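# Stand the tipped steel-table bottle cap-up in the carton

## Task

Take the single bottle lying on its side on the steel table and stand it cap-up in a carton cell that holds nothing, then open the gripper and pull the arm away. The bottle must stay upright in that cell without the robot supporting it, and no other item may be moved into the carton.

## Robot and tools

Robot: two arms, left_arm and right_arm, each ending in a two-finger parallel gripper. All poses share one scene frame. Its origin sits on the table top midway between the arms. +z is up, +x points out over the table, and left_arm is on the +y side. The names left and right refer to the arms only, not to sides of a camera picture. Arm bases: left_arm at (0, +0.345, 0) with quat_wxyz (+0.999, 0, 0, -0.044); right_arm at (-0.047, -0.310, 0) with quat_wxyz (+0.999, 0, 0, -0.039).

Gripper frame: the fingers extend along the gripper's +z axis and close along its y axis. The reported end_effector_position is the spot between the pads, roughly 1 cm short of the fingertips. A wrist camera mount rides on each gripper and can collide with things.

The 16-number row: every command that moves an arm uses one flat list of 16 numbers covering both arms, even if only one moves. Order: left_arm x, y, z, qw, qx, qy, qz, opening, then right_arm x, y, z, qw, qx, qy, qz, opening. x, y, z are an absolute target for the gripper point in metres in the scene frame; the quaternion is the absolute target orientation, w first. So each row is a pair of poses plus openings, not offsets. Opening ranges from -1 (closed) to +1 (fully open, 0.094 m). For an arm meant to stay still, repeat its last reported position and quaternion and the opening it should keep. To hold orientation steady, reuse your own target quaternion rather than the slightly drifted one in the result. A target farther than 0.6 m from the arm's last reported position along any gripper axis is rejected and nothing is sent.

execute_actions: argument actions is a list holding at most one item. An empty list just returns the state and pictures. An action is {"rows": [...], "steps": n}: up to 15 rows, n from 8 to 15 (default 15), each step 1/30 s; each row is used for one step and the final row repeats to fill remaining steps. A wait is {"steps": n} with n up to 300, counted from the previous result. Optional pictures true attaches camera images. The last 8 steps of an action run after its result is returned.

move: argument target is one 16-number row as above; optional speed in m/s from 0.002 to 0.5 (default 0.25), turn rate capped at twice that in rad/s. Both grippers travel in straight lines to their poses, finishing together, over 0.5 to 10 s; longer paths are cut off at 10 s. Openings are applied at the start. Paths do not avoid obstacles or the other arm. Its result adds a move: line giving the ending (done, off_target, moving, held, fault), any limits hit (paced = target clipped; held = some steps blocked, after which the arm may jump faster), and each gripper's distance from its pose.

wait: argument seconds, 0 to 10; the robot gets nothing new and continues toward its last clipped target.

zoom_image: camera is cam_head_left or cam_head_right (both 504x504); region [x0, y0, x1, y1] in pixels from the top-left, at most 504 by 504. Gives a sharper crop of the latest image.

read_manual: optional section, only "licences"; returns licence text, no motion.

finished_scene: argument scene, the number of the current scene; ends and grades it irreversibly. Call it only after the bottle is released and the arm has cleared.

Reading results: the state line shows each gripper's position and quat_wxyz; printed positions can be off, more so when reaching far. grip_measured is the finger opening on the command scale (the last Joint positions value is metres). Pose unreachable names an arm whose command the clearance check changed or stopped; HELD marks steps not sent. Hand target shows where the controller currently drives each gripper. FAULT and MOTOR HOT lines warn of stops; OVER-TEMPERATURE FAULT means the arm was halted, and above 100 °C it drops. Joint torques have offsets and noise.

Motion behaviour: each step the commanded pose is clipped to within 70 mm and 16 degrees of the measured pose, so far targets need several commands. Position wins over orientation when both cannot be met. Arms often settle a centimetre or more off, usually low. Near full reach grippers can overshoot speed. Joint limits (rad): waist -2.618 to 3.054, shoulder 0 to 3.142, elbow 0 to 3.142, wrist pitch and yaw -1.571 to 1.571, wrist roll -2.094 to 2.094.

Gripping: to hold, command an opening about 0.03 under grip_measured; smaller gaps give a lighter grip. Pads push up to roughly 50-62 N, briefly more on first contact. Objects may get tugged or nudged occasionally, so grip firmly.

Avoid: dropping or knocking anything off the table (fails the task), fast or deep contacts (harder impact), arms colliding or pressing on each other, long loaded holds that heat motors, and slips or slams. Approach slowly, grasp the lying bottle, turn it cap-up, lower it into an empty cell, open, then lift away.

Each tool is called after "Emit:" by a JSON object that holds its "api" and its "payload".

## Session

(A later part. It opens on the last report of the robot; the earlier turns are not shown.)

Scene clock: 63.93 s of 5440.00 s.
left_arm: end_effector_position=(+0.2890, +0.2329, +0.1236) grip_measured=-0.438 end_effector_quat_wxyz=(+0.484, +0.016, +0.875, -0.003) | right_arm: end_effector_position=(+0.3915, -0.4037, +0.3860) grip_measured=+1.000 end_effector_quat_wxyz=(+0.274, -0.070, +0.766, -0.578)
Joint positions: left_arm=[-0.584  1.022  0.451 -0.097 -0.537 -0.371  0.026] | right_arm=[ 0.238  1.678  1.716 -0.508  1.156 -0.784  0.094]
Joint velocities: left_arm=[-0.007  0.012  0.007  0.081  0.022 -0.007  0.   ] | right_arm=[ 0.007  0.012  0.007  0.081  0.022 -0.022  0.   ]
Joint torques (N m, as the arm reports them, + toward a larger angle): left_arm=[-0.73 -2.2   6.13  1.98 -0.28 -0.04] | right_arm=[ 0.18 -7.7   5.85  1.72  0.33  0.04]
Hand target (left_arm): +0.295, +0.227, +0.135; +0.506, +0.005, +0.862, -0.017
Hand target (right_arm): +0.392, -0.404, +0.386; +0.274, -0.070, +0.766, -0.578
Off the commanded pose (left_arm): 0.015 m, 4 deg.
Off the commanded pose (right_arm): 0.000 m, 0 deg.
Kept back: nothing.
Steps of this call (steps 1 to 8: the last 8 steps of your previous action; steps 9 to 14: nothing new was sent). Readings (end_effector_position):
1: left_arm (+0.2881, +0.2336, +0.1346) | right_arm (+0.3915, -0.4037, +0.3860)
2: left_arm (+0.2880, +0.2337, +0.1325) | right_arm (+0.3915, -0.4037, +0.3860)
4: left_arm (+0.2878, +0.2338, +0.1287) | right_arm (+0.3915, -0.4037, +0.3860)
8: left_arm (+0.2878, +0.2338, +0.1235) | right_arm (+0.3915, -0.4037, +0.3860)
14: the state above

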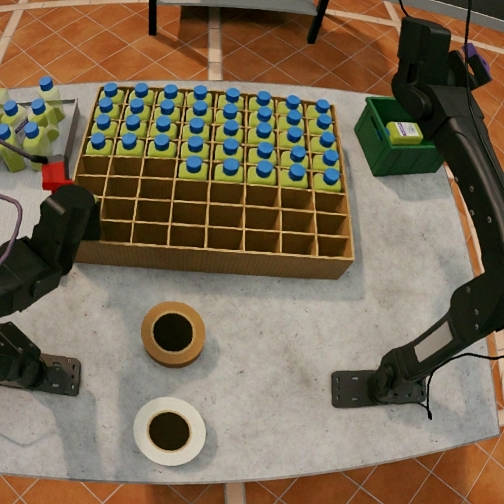

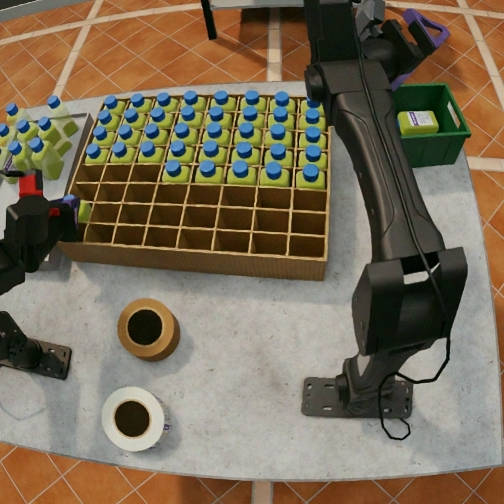

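Emit:
{"api": "execute_actions", "payload": {"actions": [{"rows": [[0.2964,0.2266,0.1340,0.5083,0.0050,0.8612,-0.0162,-0.49,0.3915,-0.4037,0.3860,0.274,-0.070,0.766,-0.578,1],[0.2964,0.2266,0.1330,0.5083,0.0050,0.8612,-0.0162,-0.49,0.3915,-0.4037,0.3860,0.274,-0.070,0.766,-0.578,1],[0.2964,0.2266,0.1320,0.5083,0.0050,0.8612,-0.0162,-0.49,0.3915,-0.4037,0.3860,0.274,-0.070,0.766,-0.578,1],[0.2964,0.2266,0.1310,0.5083,0.0050,0.8612,-0.0162,-0.49,0.3915,-0.4037,0.3860,0.274,-0.070,0.766,-0.578,1],[0.2964,0.2266,0.1300,0.5083,0.0050,0.8612,-0.0162,-0.49,0.3915,-0.4037,0.3860,0.274,-0.070,0.766,-0.578,1],[0.2964,0.2266,0.1290,0.5083,0.0050,0.8612,-0.0162,-0.49,0.3915,-0.4037,0.3860,0.274,-0.070,0.766,-0.578,1],[0.2964,0.2266,0.1280,0.5083,0.0050,0.8612,-0.0162,-0.49,0.3915,-0.4037,0.3860,0.274,-0.070,0.766,-0.578,1],[0.2964,0.2266,0.1270,0.5083,0.0050,0.8612,-0.0162,-0.49,0.3915,-0.4037,0.3860,0.274,-0.070,0.766,-0.578,1],[0.2964,0.2266,0.1260,0.5083,0.0050,0.8612,-0.0162,-0.49,0.3915,-0.4037,0.3860,0.274,-0.070,0.766,-0.578,1],[0.2964,0.2266,0.1250,0.5083,0.0050,0.8612,-0.0162,-0.49,0.3915,-0.4037,0.3860,0.274,-0.070,0.766,-0.578,1],[0.2964,0.2266,0.1240,0.5083,0.0050,0.8612,-0.0162,-0.49,0.3915,-0.4037,0.3860,0.274,-0.070,0.766,-0.578,1],[0.2964,0.2266,0.1230,0.5083,0.0050,0.8612,-0.0162,-0.49,0.3915,-0.4037,0.3860,0.274,-0.070,0.766,-0.578,1],[0.2964,0.2266,0.1220,0.5083,0.0050,0.8612,-0.0162,-0.49,0.3915,-0.4037,0.3860,0.274,-0.070,0.766,-0.578,1],[0.2964,0.2266,0.1210,0.5083,0.0050,0.8612,-0.0162,-0.49,0.3915,-0.4037,0.3860,0.274,-0.070,0.766,-0.578,1],[0.2964,0.2266,0.1200,0.5083,0.0050,0.8612,-0.0162,-0.49,0.3915,-0.4037,0.3860,0.274,-0.070,0.766,-0.578,1]], "steps": 15}]}}

Emit:
{"api": "wait", "payload": {"seconds": 0.2}}

Emit:
{"api": "zoom_image", "payload": {"camera": "cam_head_right", "region": [30, 140, 140, 250]}}

Scene clock: 65.33 s of 5440.00 s.
left_arm: end_effector_position=(+0.2906, +0.2316, +0.1203) grip_measured=-0.438 end_effector_quat_wxyz=(+0.486, +0.014, +0.874, -0.005) | right_arm: end_effector_position=(+0.3915, -0.4037, +0.3860) grip_measured=+1.000 end_effector_quat_wxyz=(+0.274, -0.070, +0.766, -0.578)
Joint positions: left_arm=[-0.584  1.037  0.438 -0.061 -0.537 -0.371  0.026] | right_arm=[ 0.238  1.678  1.716 -0.508  1.156 -0.784  0.094]
Joint velocities: left_arm=[-0.002  0.061 -0.12   0.095  0.007 -0.051  0.   ] | right_arm=[-0.007  0.007  0.012  0.007  0.007 -0.051  0.   ]
Joint torques (N m, as the arm reports them, + toward a larger angle): left_arm=[-0.69 -2.16  5.93  1.99 -0.28 -0.01] | right_arm=[ 0.11 -7.71  5.84  1.71  0.34  0.02]
Steps of this call (steps 1 to 35: nothing new was sent; steps 36 to 42: the first 7 steps of this action). Readings (end_effector_position):
36: left_arm (+0.2903, +0.2319, +0.1255) | right_arm (+0.3915, -0.4037, +0.3860)
37: left_arm (+0.2907, +0.2316, +0.1254) | right_arm (+0.3915, -0.4037, +0.3860)
39: left_arm (+0.2912, +0.2311, +0.1245) | right_arm (+0.3915, -0.4037, +0.3860)
42: the state above

Scene clock: 65.80 s of 5440.00 s.
left_arm: end_effector_position=(+0.2901, +0.2321, +0.1093) grip_measured=-0.438 end_effector_quat_wxyz=(+0.485, +0.015, +0.874, -0.004) | right_arm: end_effector_position=(+0.3915, -0.4037, +0.3860) grip_measured=+1.000 end_effector_quat_wxyz=(+0.274, -0.070, +0.766, -0.578)
Joint positions: left_arm=[-0.584  1.06   0.404 -0.008 -0.537 -0.371  0.026] | right_arm=[ 0.238  1.678  1.716 -0.508  1.156 -0.784  0.094]
Joint velocities: left_arm=[-0.007  0.012 -0.007  0.022 -0.022  0.022 -0.001] | right_arm=[ 0.002  0.012 -0.017  0.007  0.051  0.022  0.   ]
Joint torques (N m, as the arm reports them, + toward a larger angle): left_arm=[-0.69 -2.35  5.92  2.02 -0.27 -0.03] | right_arm=[-0.02 -7.79  5.79  1.72  0.32  0.02]
Hand target (left_arm): +0.295, +0.227, +0.120; +0.507, +0.005, +0.862, -0.017
Hand target (right_arm): +0.392, -0.404, +0.386; +0.274, -0.070, +0.766, -0.578
Off the commanded pose (left_arm): 0.014 m, 4 deg.
Off the commanded pose (right_arm): 0.000 m, 0 deg.
Kept back: nothing.
Steps of this call (steps 1 to 8: the last 8 steps of your previous action; steps 9 to 14: nothing new was sent). Readings (end_effector_position):
1: left_arm (+0.2904, +0.2318, +0.1187) | right_arm (+0.3915, -0.4037, +0.3860)
2: left_arm (+0.2902, +0.2320, +0.1172) | right_arm (+0.3915, -0.4037, +0.3860)
4: left_arm (+0.2898, +0.2323, +0.1143) | right_arm (+0.3915, -0.4037, +0.3860)
8: left_arm (+0.2896, +0.2324, +0.1105) | right_arm (+0.3915, -0.4037, +0.3860)
14: the state above

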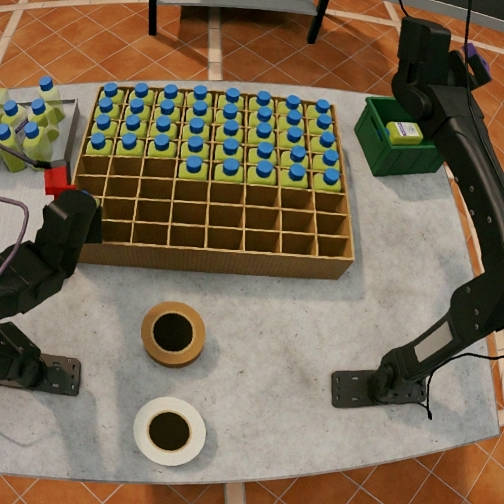

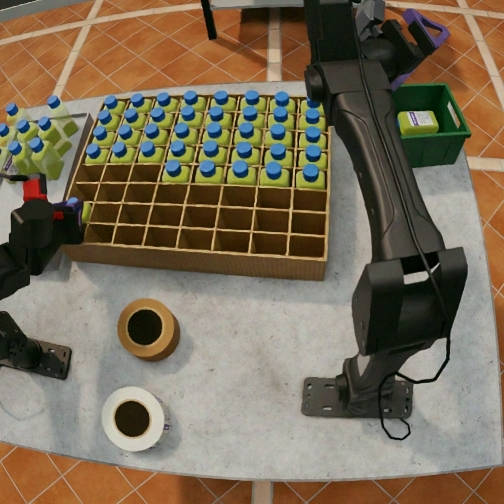

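Region (30, 140, 140, 250) of cam_head_right's 504x504 image, scaled by 4.582, with more detail than that image has.

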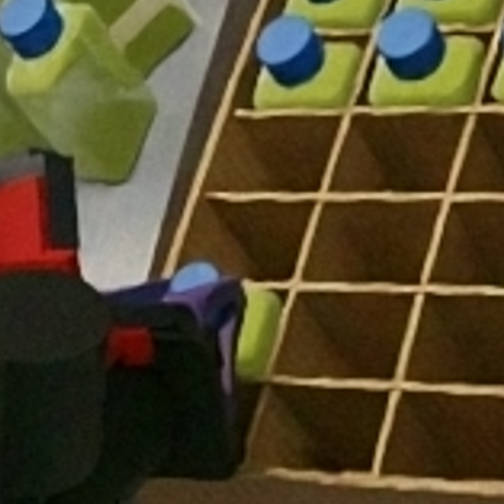

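Emit:
{"api": "execute_actions", "payload": {"actions": [{"rows": [[0.2964,0.2266,0.1192,0.5083,0.0050,0.8612,-0.0162,-0.49,0.3915,-0.4037,0.3860,0.274,-0.070,0.766,-0.578,1],[0.2964,0.2266,0.1184,0.5083,0.0050,0.8612,-0.0162,-0.49,0.3915,-0.4037,0.3860,0.274,-0.070,0.766,-0.578,1],[0.2964,0.2266,0.1176,0.5083,0.0050,0.8612,-0.0162,-0.49,0.3915,-0.4037,0.3860,0.274,-0.070,0.766,-0.578,1],[0.2964,0.2266,0.1168,0.5083,0.0050,0.8612,-0.0162,-0.49,0.3915,-0.4037,0.3860,0.274,-0.070,0.766,-0.578,1],[0.2964,0.2266,0.1160,0.5083,0.0050,0.8612,-0.0162,-0.49,0.3915,-0.4037,0.3860,0.274,-0.070,0.766,-0.578,1],[0.2964,0.2266,0.1152,0.5083,0.0050,0.8612,-0.0162,-0.49,0.3915,-0.4037,0.3860,0.274,-0.070,0.766,-0.578,1],[0.2964,0.2266,0.1144,0.5083,0.0050,0.8612,-0.0162,-0.49,0.3915,-0.4037,0.3860,0.274,-0.070,0.766,-0.578,1],[0.2964,0.2266,0.1136,0.5083,0.0050,0.8612,-0.0162,-0.49,0.3915,-0.4037,0.3860,0.274,-0.070,0.766,-0.578,1],[0.2964,0.2266,0.1130,0.5083,0.0050,0.8612,-0.0162,-0.49,0.3915,-0.4037,0.3860,0.274,-0.070,0.766,-0.578,1]], "steps": 10}]}}

Emit:
{"api": "wait", "payload": {"seconds": 0.2}}

Scene clock: 66.47 s of 5440.00 s.
left_arm: end_effector_position=(+0.2909, +0.2314, +0.1107) grip_measured=-0.438 end_effector_quat_wxyz=(+0.488, +0.014, +0.873, -0.006) | right_arm: end_effector_position=(+0.3915, -0.4037, +0.3860) grip_measured=+1.000 end_effector_quat_wxyz=(+0.274, -0.070, +0.766, -0.578)
Joint positions: left_arm=[-0.584  1.06   0.404  0.    -0.537 -0.371  0.026] | right_arm=[ 0.238  1.678  1.716 -0.508  1.156 -0.784  0.094]
Joint velocities: left_arm=[-0.007 -0.002  0.007  0.051 -0.022 -0.051 -0.002] | right_arm=[ 0.002  0.017 -0.002 -0.081  0.022  0.081  0.   ]
Joint torques (N m, as the arm reports them, + toward a larger angle): left_arm=[-0.69 -1.68  5.5   2.12 -0.28 -0.02] | right_arm=[ 0.06 -7.76  5.85  1.71  0.33  0.01]
Steps of this call (steps 1 to 18: nothing new was sent; steps 19 to 20: the first 2 steps of this action). Readings (end_effector_position):
19: left_arm (+0.2908, +0.2314, +0.1106) | right_arm (+0.3915, -0.4037, +0.3860)
20: the state above

Scene clock: 66.93 s of 5440.00 s.
left_arm: end_effector_position=(+0.2912, +0.2313, +0.1074) grip_measured=-0.438 end_effector_quat_wxyz=(+0.491, +0.013, +0.871, -0.006) | right_arm: end_effector_position=(+0.3915, -0.4037, +0.3860) grip_measured=+1.000 end_effector_quat_wxyz=(+0.274, -0.070, +0.766, -0.578)
Joint positions: left_arm=[-0.586  1.07   0.388  0.033 -0.543 -0.371  0.026] | right_arm=[ 0.238  1.678  1.716 -0.508  1.156 -0.784  0.094]
Joint velocities: left_arm=[-0.012 -0.007 -0.017 -0.022 -0.007 -0.007  0.001] | right_arm=[ 0.002 -0.012 -0.022 -0.007  0.037  0.007  0.   ]
Joint torques (N m, as the arm reports them, + toward a larger angle): left_arm=[-0.45 -1.3   5.53  2.13 -0.2  -0.02] | right_arm=[ 0.1  -7.74  5.76  1.72  0.32  0.01]
Hand target (left_arm): +0.296, +0.227, +0.113; +0.507, +0.005, +0.862, -0.017
Hand target (right_arm): +0.392, -0.404, +0.386; +0.274, -0.070, +0.766, -0.578
Off the commanded pose (left_arm): 0.009 m, 3 deg.
Off the commanded pose (right_arm): 0.000 m, 0 deg.
Kept back: nothing.
Steps of this call (steps 1 to 8: the last 8 steps of your previous action; steps 9 to 14: nothing new was sent). Readings (end_effector_position):
1: left_arm (+0.2911, +0.2313, +0.1107) | right_arm (+0.3915, -0.4037, +0.3860)
2: left_arm (+0.2912, +0.2312, +0.1103) | right_arm (+0.3915, -0.4037, +0.3860)
4: left_arm (+0.2908, +0.2315, +0.1079) | right_arm (+0.3915, -0.4037, +0.3860)
8: left_arm (+0.2912, +0.2314, +0.1073) | right_arm (+0.3915, -0.4037, +0.3860)
14: the state above

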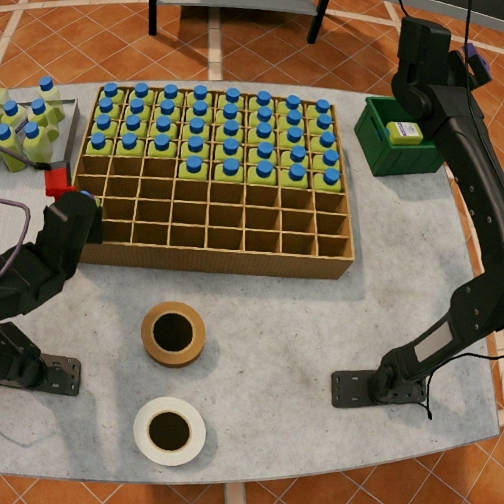

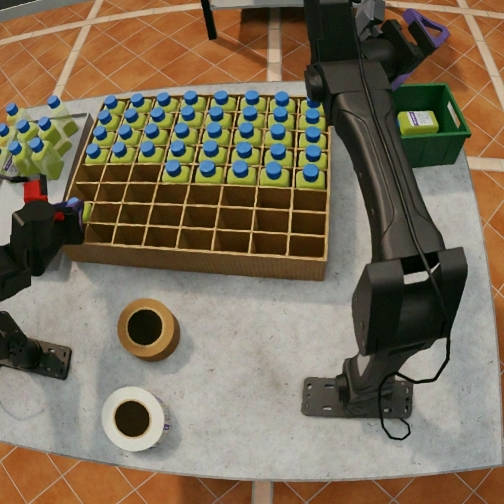

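Emit:
{"api": "execute_actions", "payload": {"actions": [{"rows": [[0.2964,0.2266,0.1160,0.5083,0.0050,0.8612,-0.0162,-0.49,0.3915,-0.4037,0.3860,0.274,-0.070,0.766,-0.578,1],[0.2964,0.2266,0.1190,0.5083,0.0050,0.8612,-0.0162,-0.46,0.3915,-0.4037,0.3860,0.274,-0.070,0.766,-0.578,1],[0.2964,0.2266,0.1190,0.5083,0.0050,0.8612,-0.0162,-0.43,0.3915,-0.4037,0.3860,0.274,-0.070,0.766,-0.578,1],[0.2964,0.2266,0.1190,0.5083,0.0050,0.8612,-0.0162,-0.40,0.3915,-0.4037,0.3860,0.274,-0.070,0.766,-0.578,1],[0.2964,0.2266,0.1190,0.5083,0.0050,0.8612,-0.0162,-0.36,0.3915,-0.4037,0.3860,0.274,-0.070,0.766,-0.578,1],[0.2964,0.2266,0.1190,0.5083,0.0050,0.8612,-0.0162,-0.32,0.3915,-0.4037,0.3860,0.274,-0.070,0.766,-0.578,1],[0.2964,0.2266,0.1190,0.5083,0.0050,0.8612,-0.0162,-0.27,0.3915,-0.4037,0.3860,0.274,-0.070,0.766,-0.578,1],[0.2964,0.2266,0.1190,0.5083,0.0050,0.8612,-0.0162,-0.22,0.3915,-0.4037,0.3860,0.274,-0.070,0.766,-0.578,1],[0.2964,0.2266,0.1220,0.5083,0.0050,0.8612,-0.0162,-0.18,0.3915,-0.4037,0.3860,0.274,-0.070,0.766,-0.578,1],[0.2964,0.2266,0.1260,0.5083,0.0050,0.8612,-0.0162,-0.16,0.3915,-0.4037,0.3860,0.274,-0.070,0.766,-0.578,1],[0.2964,0.2266,0.1300,0.5083,0.0050,0.8612,-0.0162,-0.15,0.3915,-0.4037,0.3860,0.274,-0.070,0.766,-0.578,1],[0.2964,0.2266,0.1340,0.5083,0.0050,0.8612,-0.0162,-0.15,0.3915,-0.4037,0.3860,0.274,-0.070,0.766,-0.578,1],[0.2964,0.2266,0.1380,0.5083,0.0050,0.8612,-0.0162,-0.12,0.3915,-0.4037,0.3860,0.274,-0.070,0.766,-0.578,1],[0.2964,0.2266,0.1420,0.5083,0.0050,0.8612,-0.0162,-0.10,0.3915,-0.4037,0.3860,0.274,-0.070,0.766,-0.578,1],[0.2964,0.2266,0.1460,0.5083,0.0050,0.8612,-0.0162,-0.08,0.3915,-0.4037,0.3860,0.274,-0.070,0.766,-0.578,1]], "steps": 15}]}}

Emit:
{"api": "move", "payload": {"target": [0.27,0.26,0.23,0.5083,0.0050,0.8612,-0.0162,0.2,0.3915,-0.4037,0.3860,0.274,-0.070,0.766,-0.578,1], "speed": 0.15}}

Emit:
{"api": "zoom_image", "payload": {"camera": "cam_head_right", "region": [30, 140, 140, 250]}}

Scene clock: 68.20 s of 5440.00 s.
left_arm: end_effector_position=(+0.2919, +0.2310, +0.1084) grip_measured=-0.293 end_effector_quat_wxyz=(+0.493, +0.012, +0.870, -0.007) | right_arm: end_effector_position=(+0.3915, -0.4037, +0.3860) grip_measured=+1.000 end_effector_quat_wxyz=(+0.274, -0.070, +0.766, -0.578)
Joint positions: left_arm=[-0.586  1.07   0.387  0.04  -0.544 -0.371  0.033] | right_arm=[ 0.238  1.678  1.716 -0.508  1.156 -0.784  0.094]
Joint velocities: left_arm=[-0.007 -0.002  0.002  0.066 -0.066  0.066  0.044] | right_arm=[-0.022  0.007 -0.012  0.022  0.007  0.007  0.   ]
Joint torques (N m, as the arm reports them, + toward a larger angle): left_arm=[-0.51 -2.65  6.79  1.67 -0.21  0.  ] | right_arm=[ 0.09 -7.7   5.79  1.71  0.32  0.01]
Steps of this call (steps 1 to 31: nothing new was sent; steps 32 to 38: the first 7 steps of this action). Readings (end_effector_position):
32: left_arm (+0.2912, +0.2314, +0.1073) | right_arm (+0.3915, -0.4037, +0.3860)
33: left_arm (+0.2912, +0.2314, +0.1073) | right_arm (+0.3915, -0.4037, +0.3860)
35: left_arm (+0.2911, +0.2315, +0.1072) | right_arm (+0.3915, -0.4037, +0.3860)
38: the state above

Scene clock: 70.40 s of 5440.00 s.
left_arm: end_effector_position=(+0.2712, +0.2567, +0.2166) grip_measured=+0.198 end_effector_quat_wxyz=(+0.497, +0.009, +0.868, -0.012) | right_arm: end_effector_position=(+0.3915, -0.4037, +0.3860) grip_measured=+1.000 end_effector_quat_wxyz=(+0.274, -0.070, +0.766, -0.578)
Joint positions: left_arm=[-0.534  0.807  0.718 -0.525 -0.499 -0.34   0.056] | right_arm=[ 0.238  1.678  1.716 -0.508  1.156 -0.784  0.094]
Joint velocities: left_arm=[ 0.017  0.007 -0.017 -0.051 -0.022  0.125 -0.   ] | right_arm=[-0.002 -0.002 -0.007 -0.037 -0.081  0.037  0.   ]
Joint torques (N m, as the arm reports them, + toward a larger angle): left_arm=[ 0.8  -1.93  8.33  1.5  -0.07  0.12] | right_arm=[ 0.12 -7.69  5.68  1.72  0.32  0.02]
Hand target (left_arm): +0.272, +0.259, +0.230; +0.508, +0.005, +0.861, -0.017
Hand target (right_arm): +0.392, -0.404, +0.386; +0.274, -0.070, +0.766, -0.578
Off your previous action's commanded pose (left_arm): 0.027 m, 2 deg at its last step (step 8 of this call).
Off your previous action's commanded pose (right_arm): 0.000 m, 0 deg at its last step (step 8 of this call).
Off the commanded pose (left_arm): 0.014 m, 2 deg.
Off the commanded pose (right_arm): 0.000 m, 0 deg.
Kept back: nothing.
move: off_target (left_arm)

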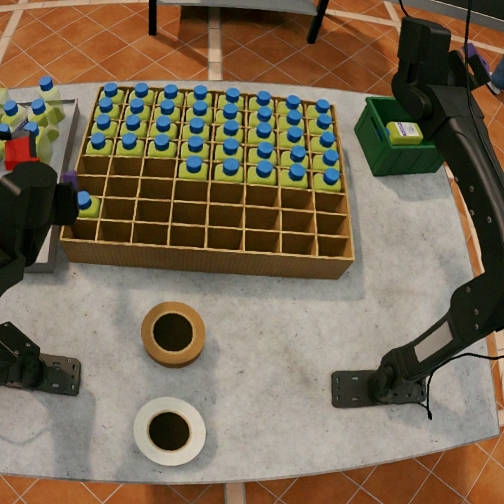

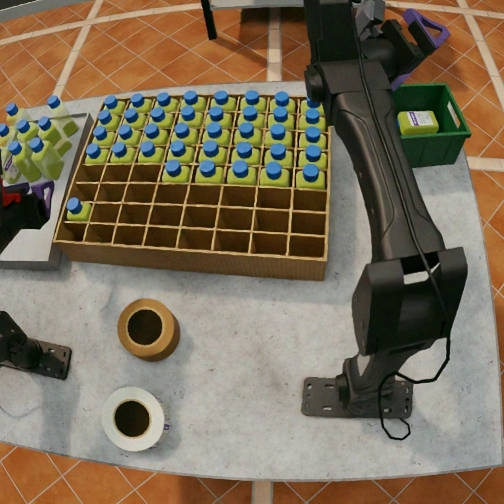

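Region (30, 140, 140, 250) of cam_head_right's 504x504 image, scaled by 4.582, with more detail than that image has.

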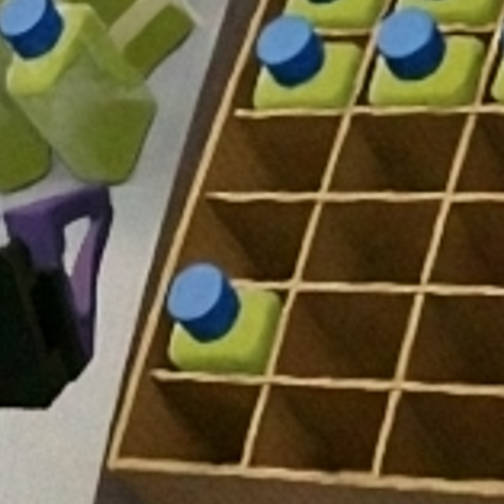

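Emit:
{"api": "move", "payload": {"target": [0.25,0.36,0.25,0.5083,0.0050,0.8612,-0.0162,0.2,0.3915,-0.4037,0.3860,0.274,-0.070,0.766,-0.578,1], "speed": 0.2}}

Emit:
{"api": "finished_scene", "payload": {"scene": 2}}

Scene clock: 72.13 s of 5440.00 s.
left_arm: end_effector_position=(+0.2498, +0.3606, +0.2384) grip_measured=+0.198 end_effector_quat_wxyz=(+0.497, -0.004, +0.867, -0.023) | right_arm: end_effector_position=(+0.3915, -0.4037, +0.3860) grip_measured=+1.000 end_effector_quat_wxyz=(+0.274, -0.070, +0.766, -0.578)
Joint positions: left_arm=[ 0.301  0.615  0.755 -0.684  0.22   0.08   0.056] | right_arm=[ 0.238  1.678  1.716 -0.508  1.156 -0.784  0.094]
Joint velocities: left_arm=[-0.007 -0.017  0.002  0.007  0.051  0.022 -0.001] | right_arm=[ 0.002  0.002 -0.007  0.037  0.007 -0.037  0.   ]
Joint torques (N m, as the arm reports them, + toward a larger angle): left_arm=[0.8  1.94 8.32 1.66 0.2  0.12] | right_arm=[ 0.13 -7.58  5.83  1.7   0.34  0.03]
Hand target (left_arm): +0.251, +0.361, +0.249; +0.505, +0.001, +0.863, -0.022
Hand target (right_arm): +0.392, -0.404, +0.386; +0.274, -0.070, +0.766, -0.578
Off the commanded pose (left_arm): 0.012 m, 2 deg.
Off the commanded pose (right_arm): 0.000 m, 0 deg.
Kept back: nothing.
move: off_target (left_arm)

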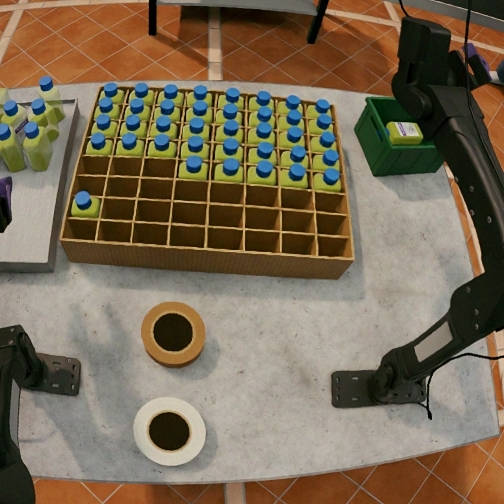

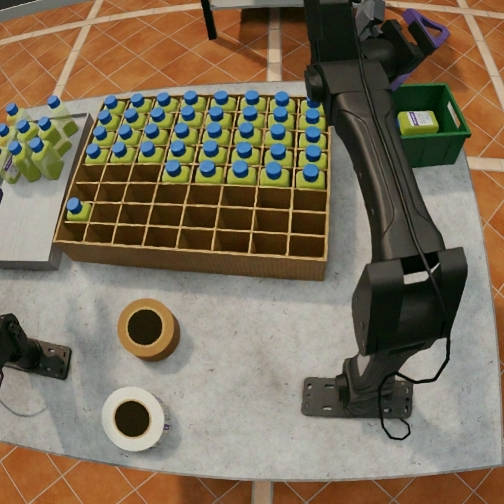

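The scene is finished: the task was done.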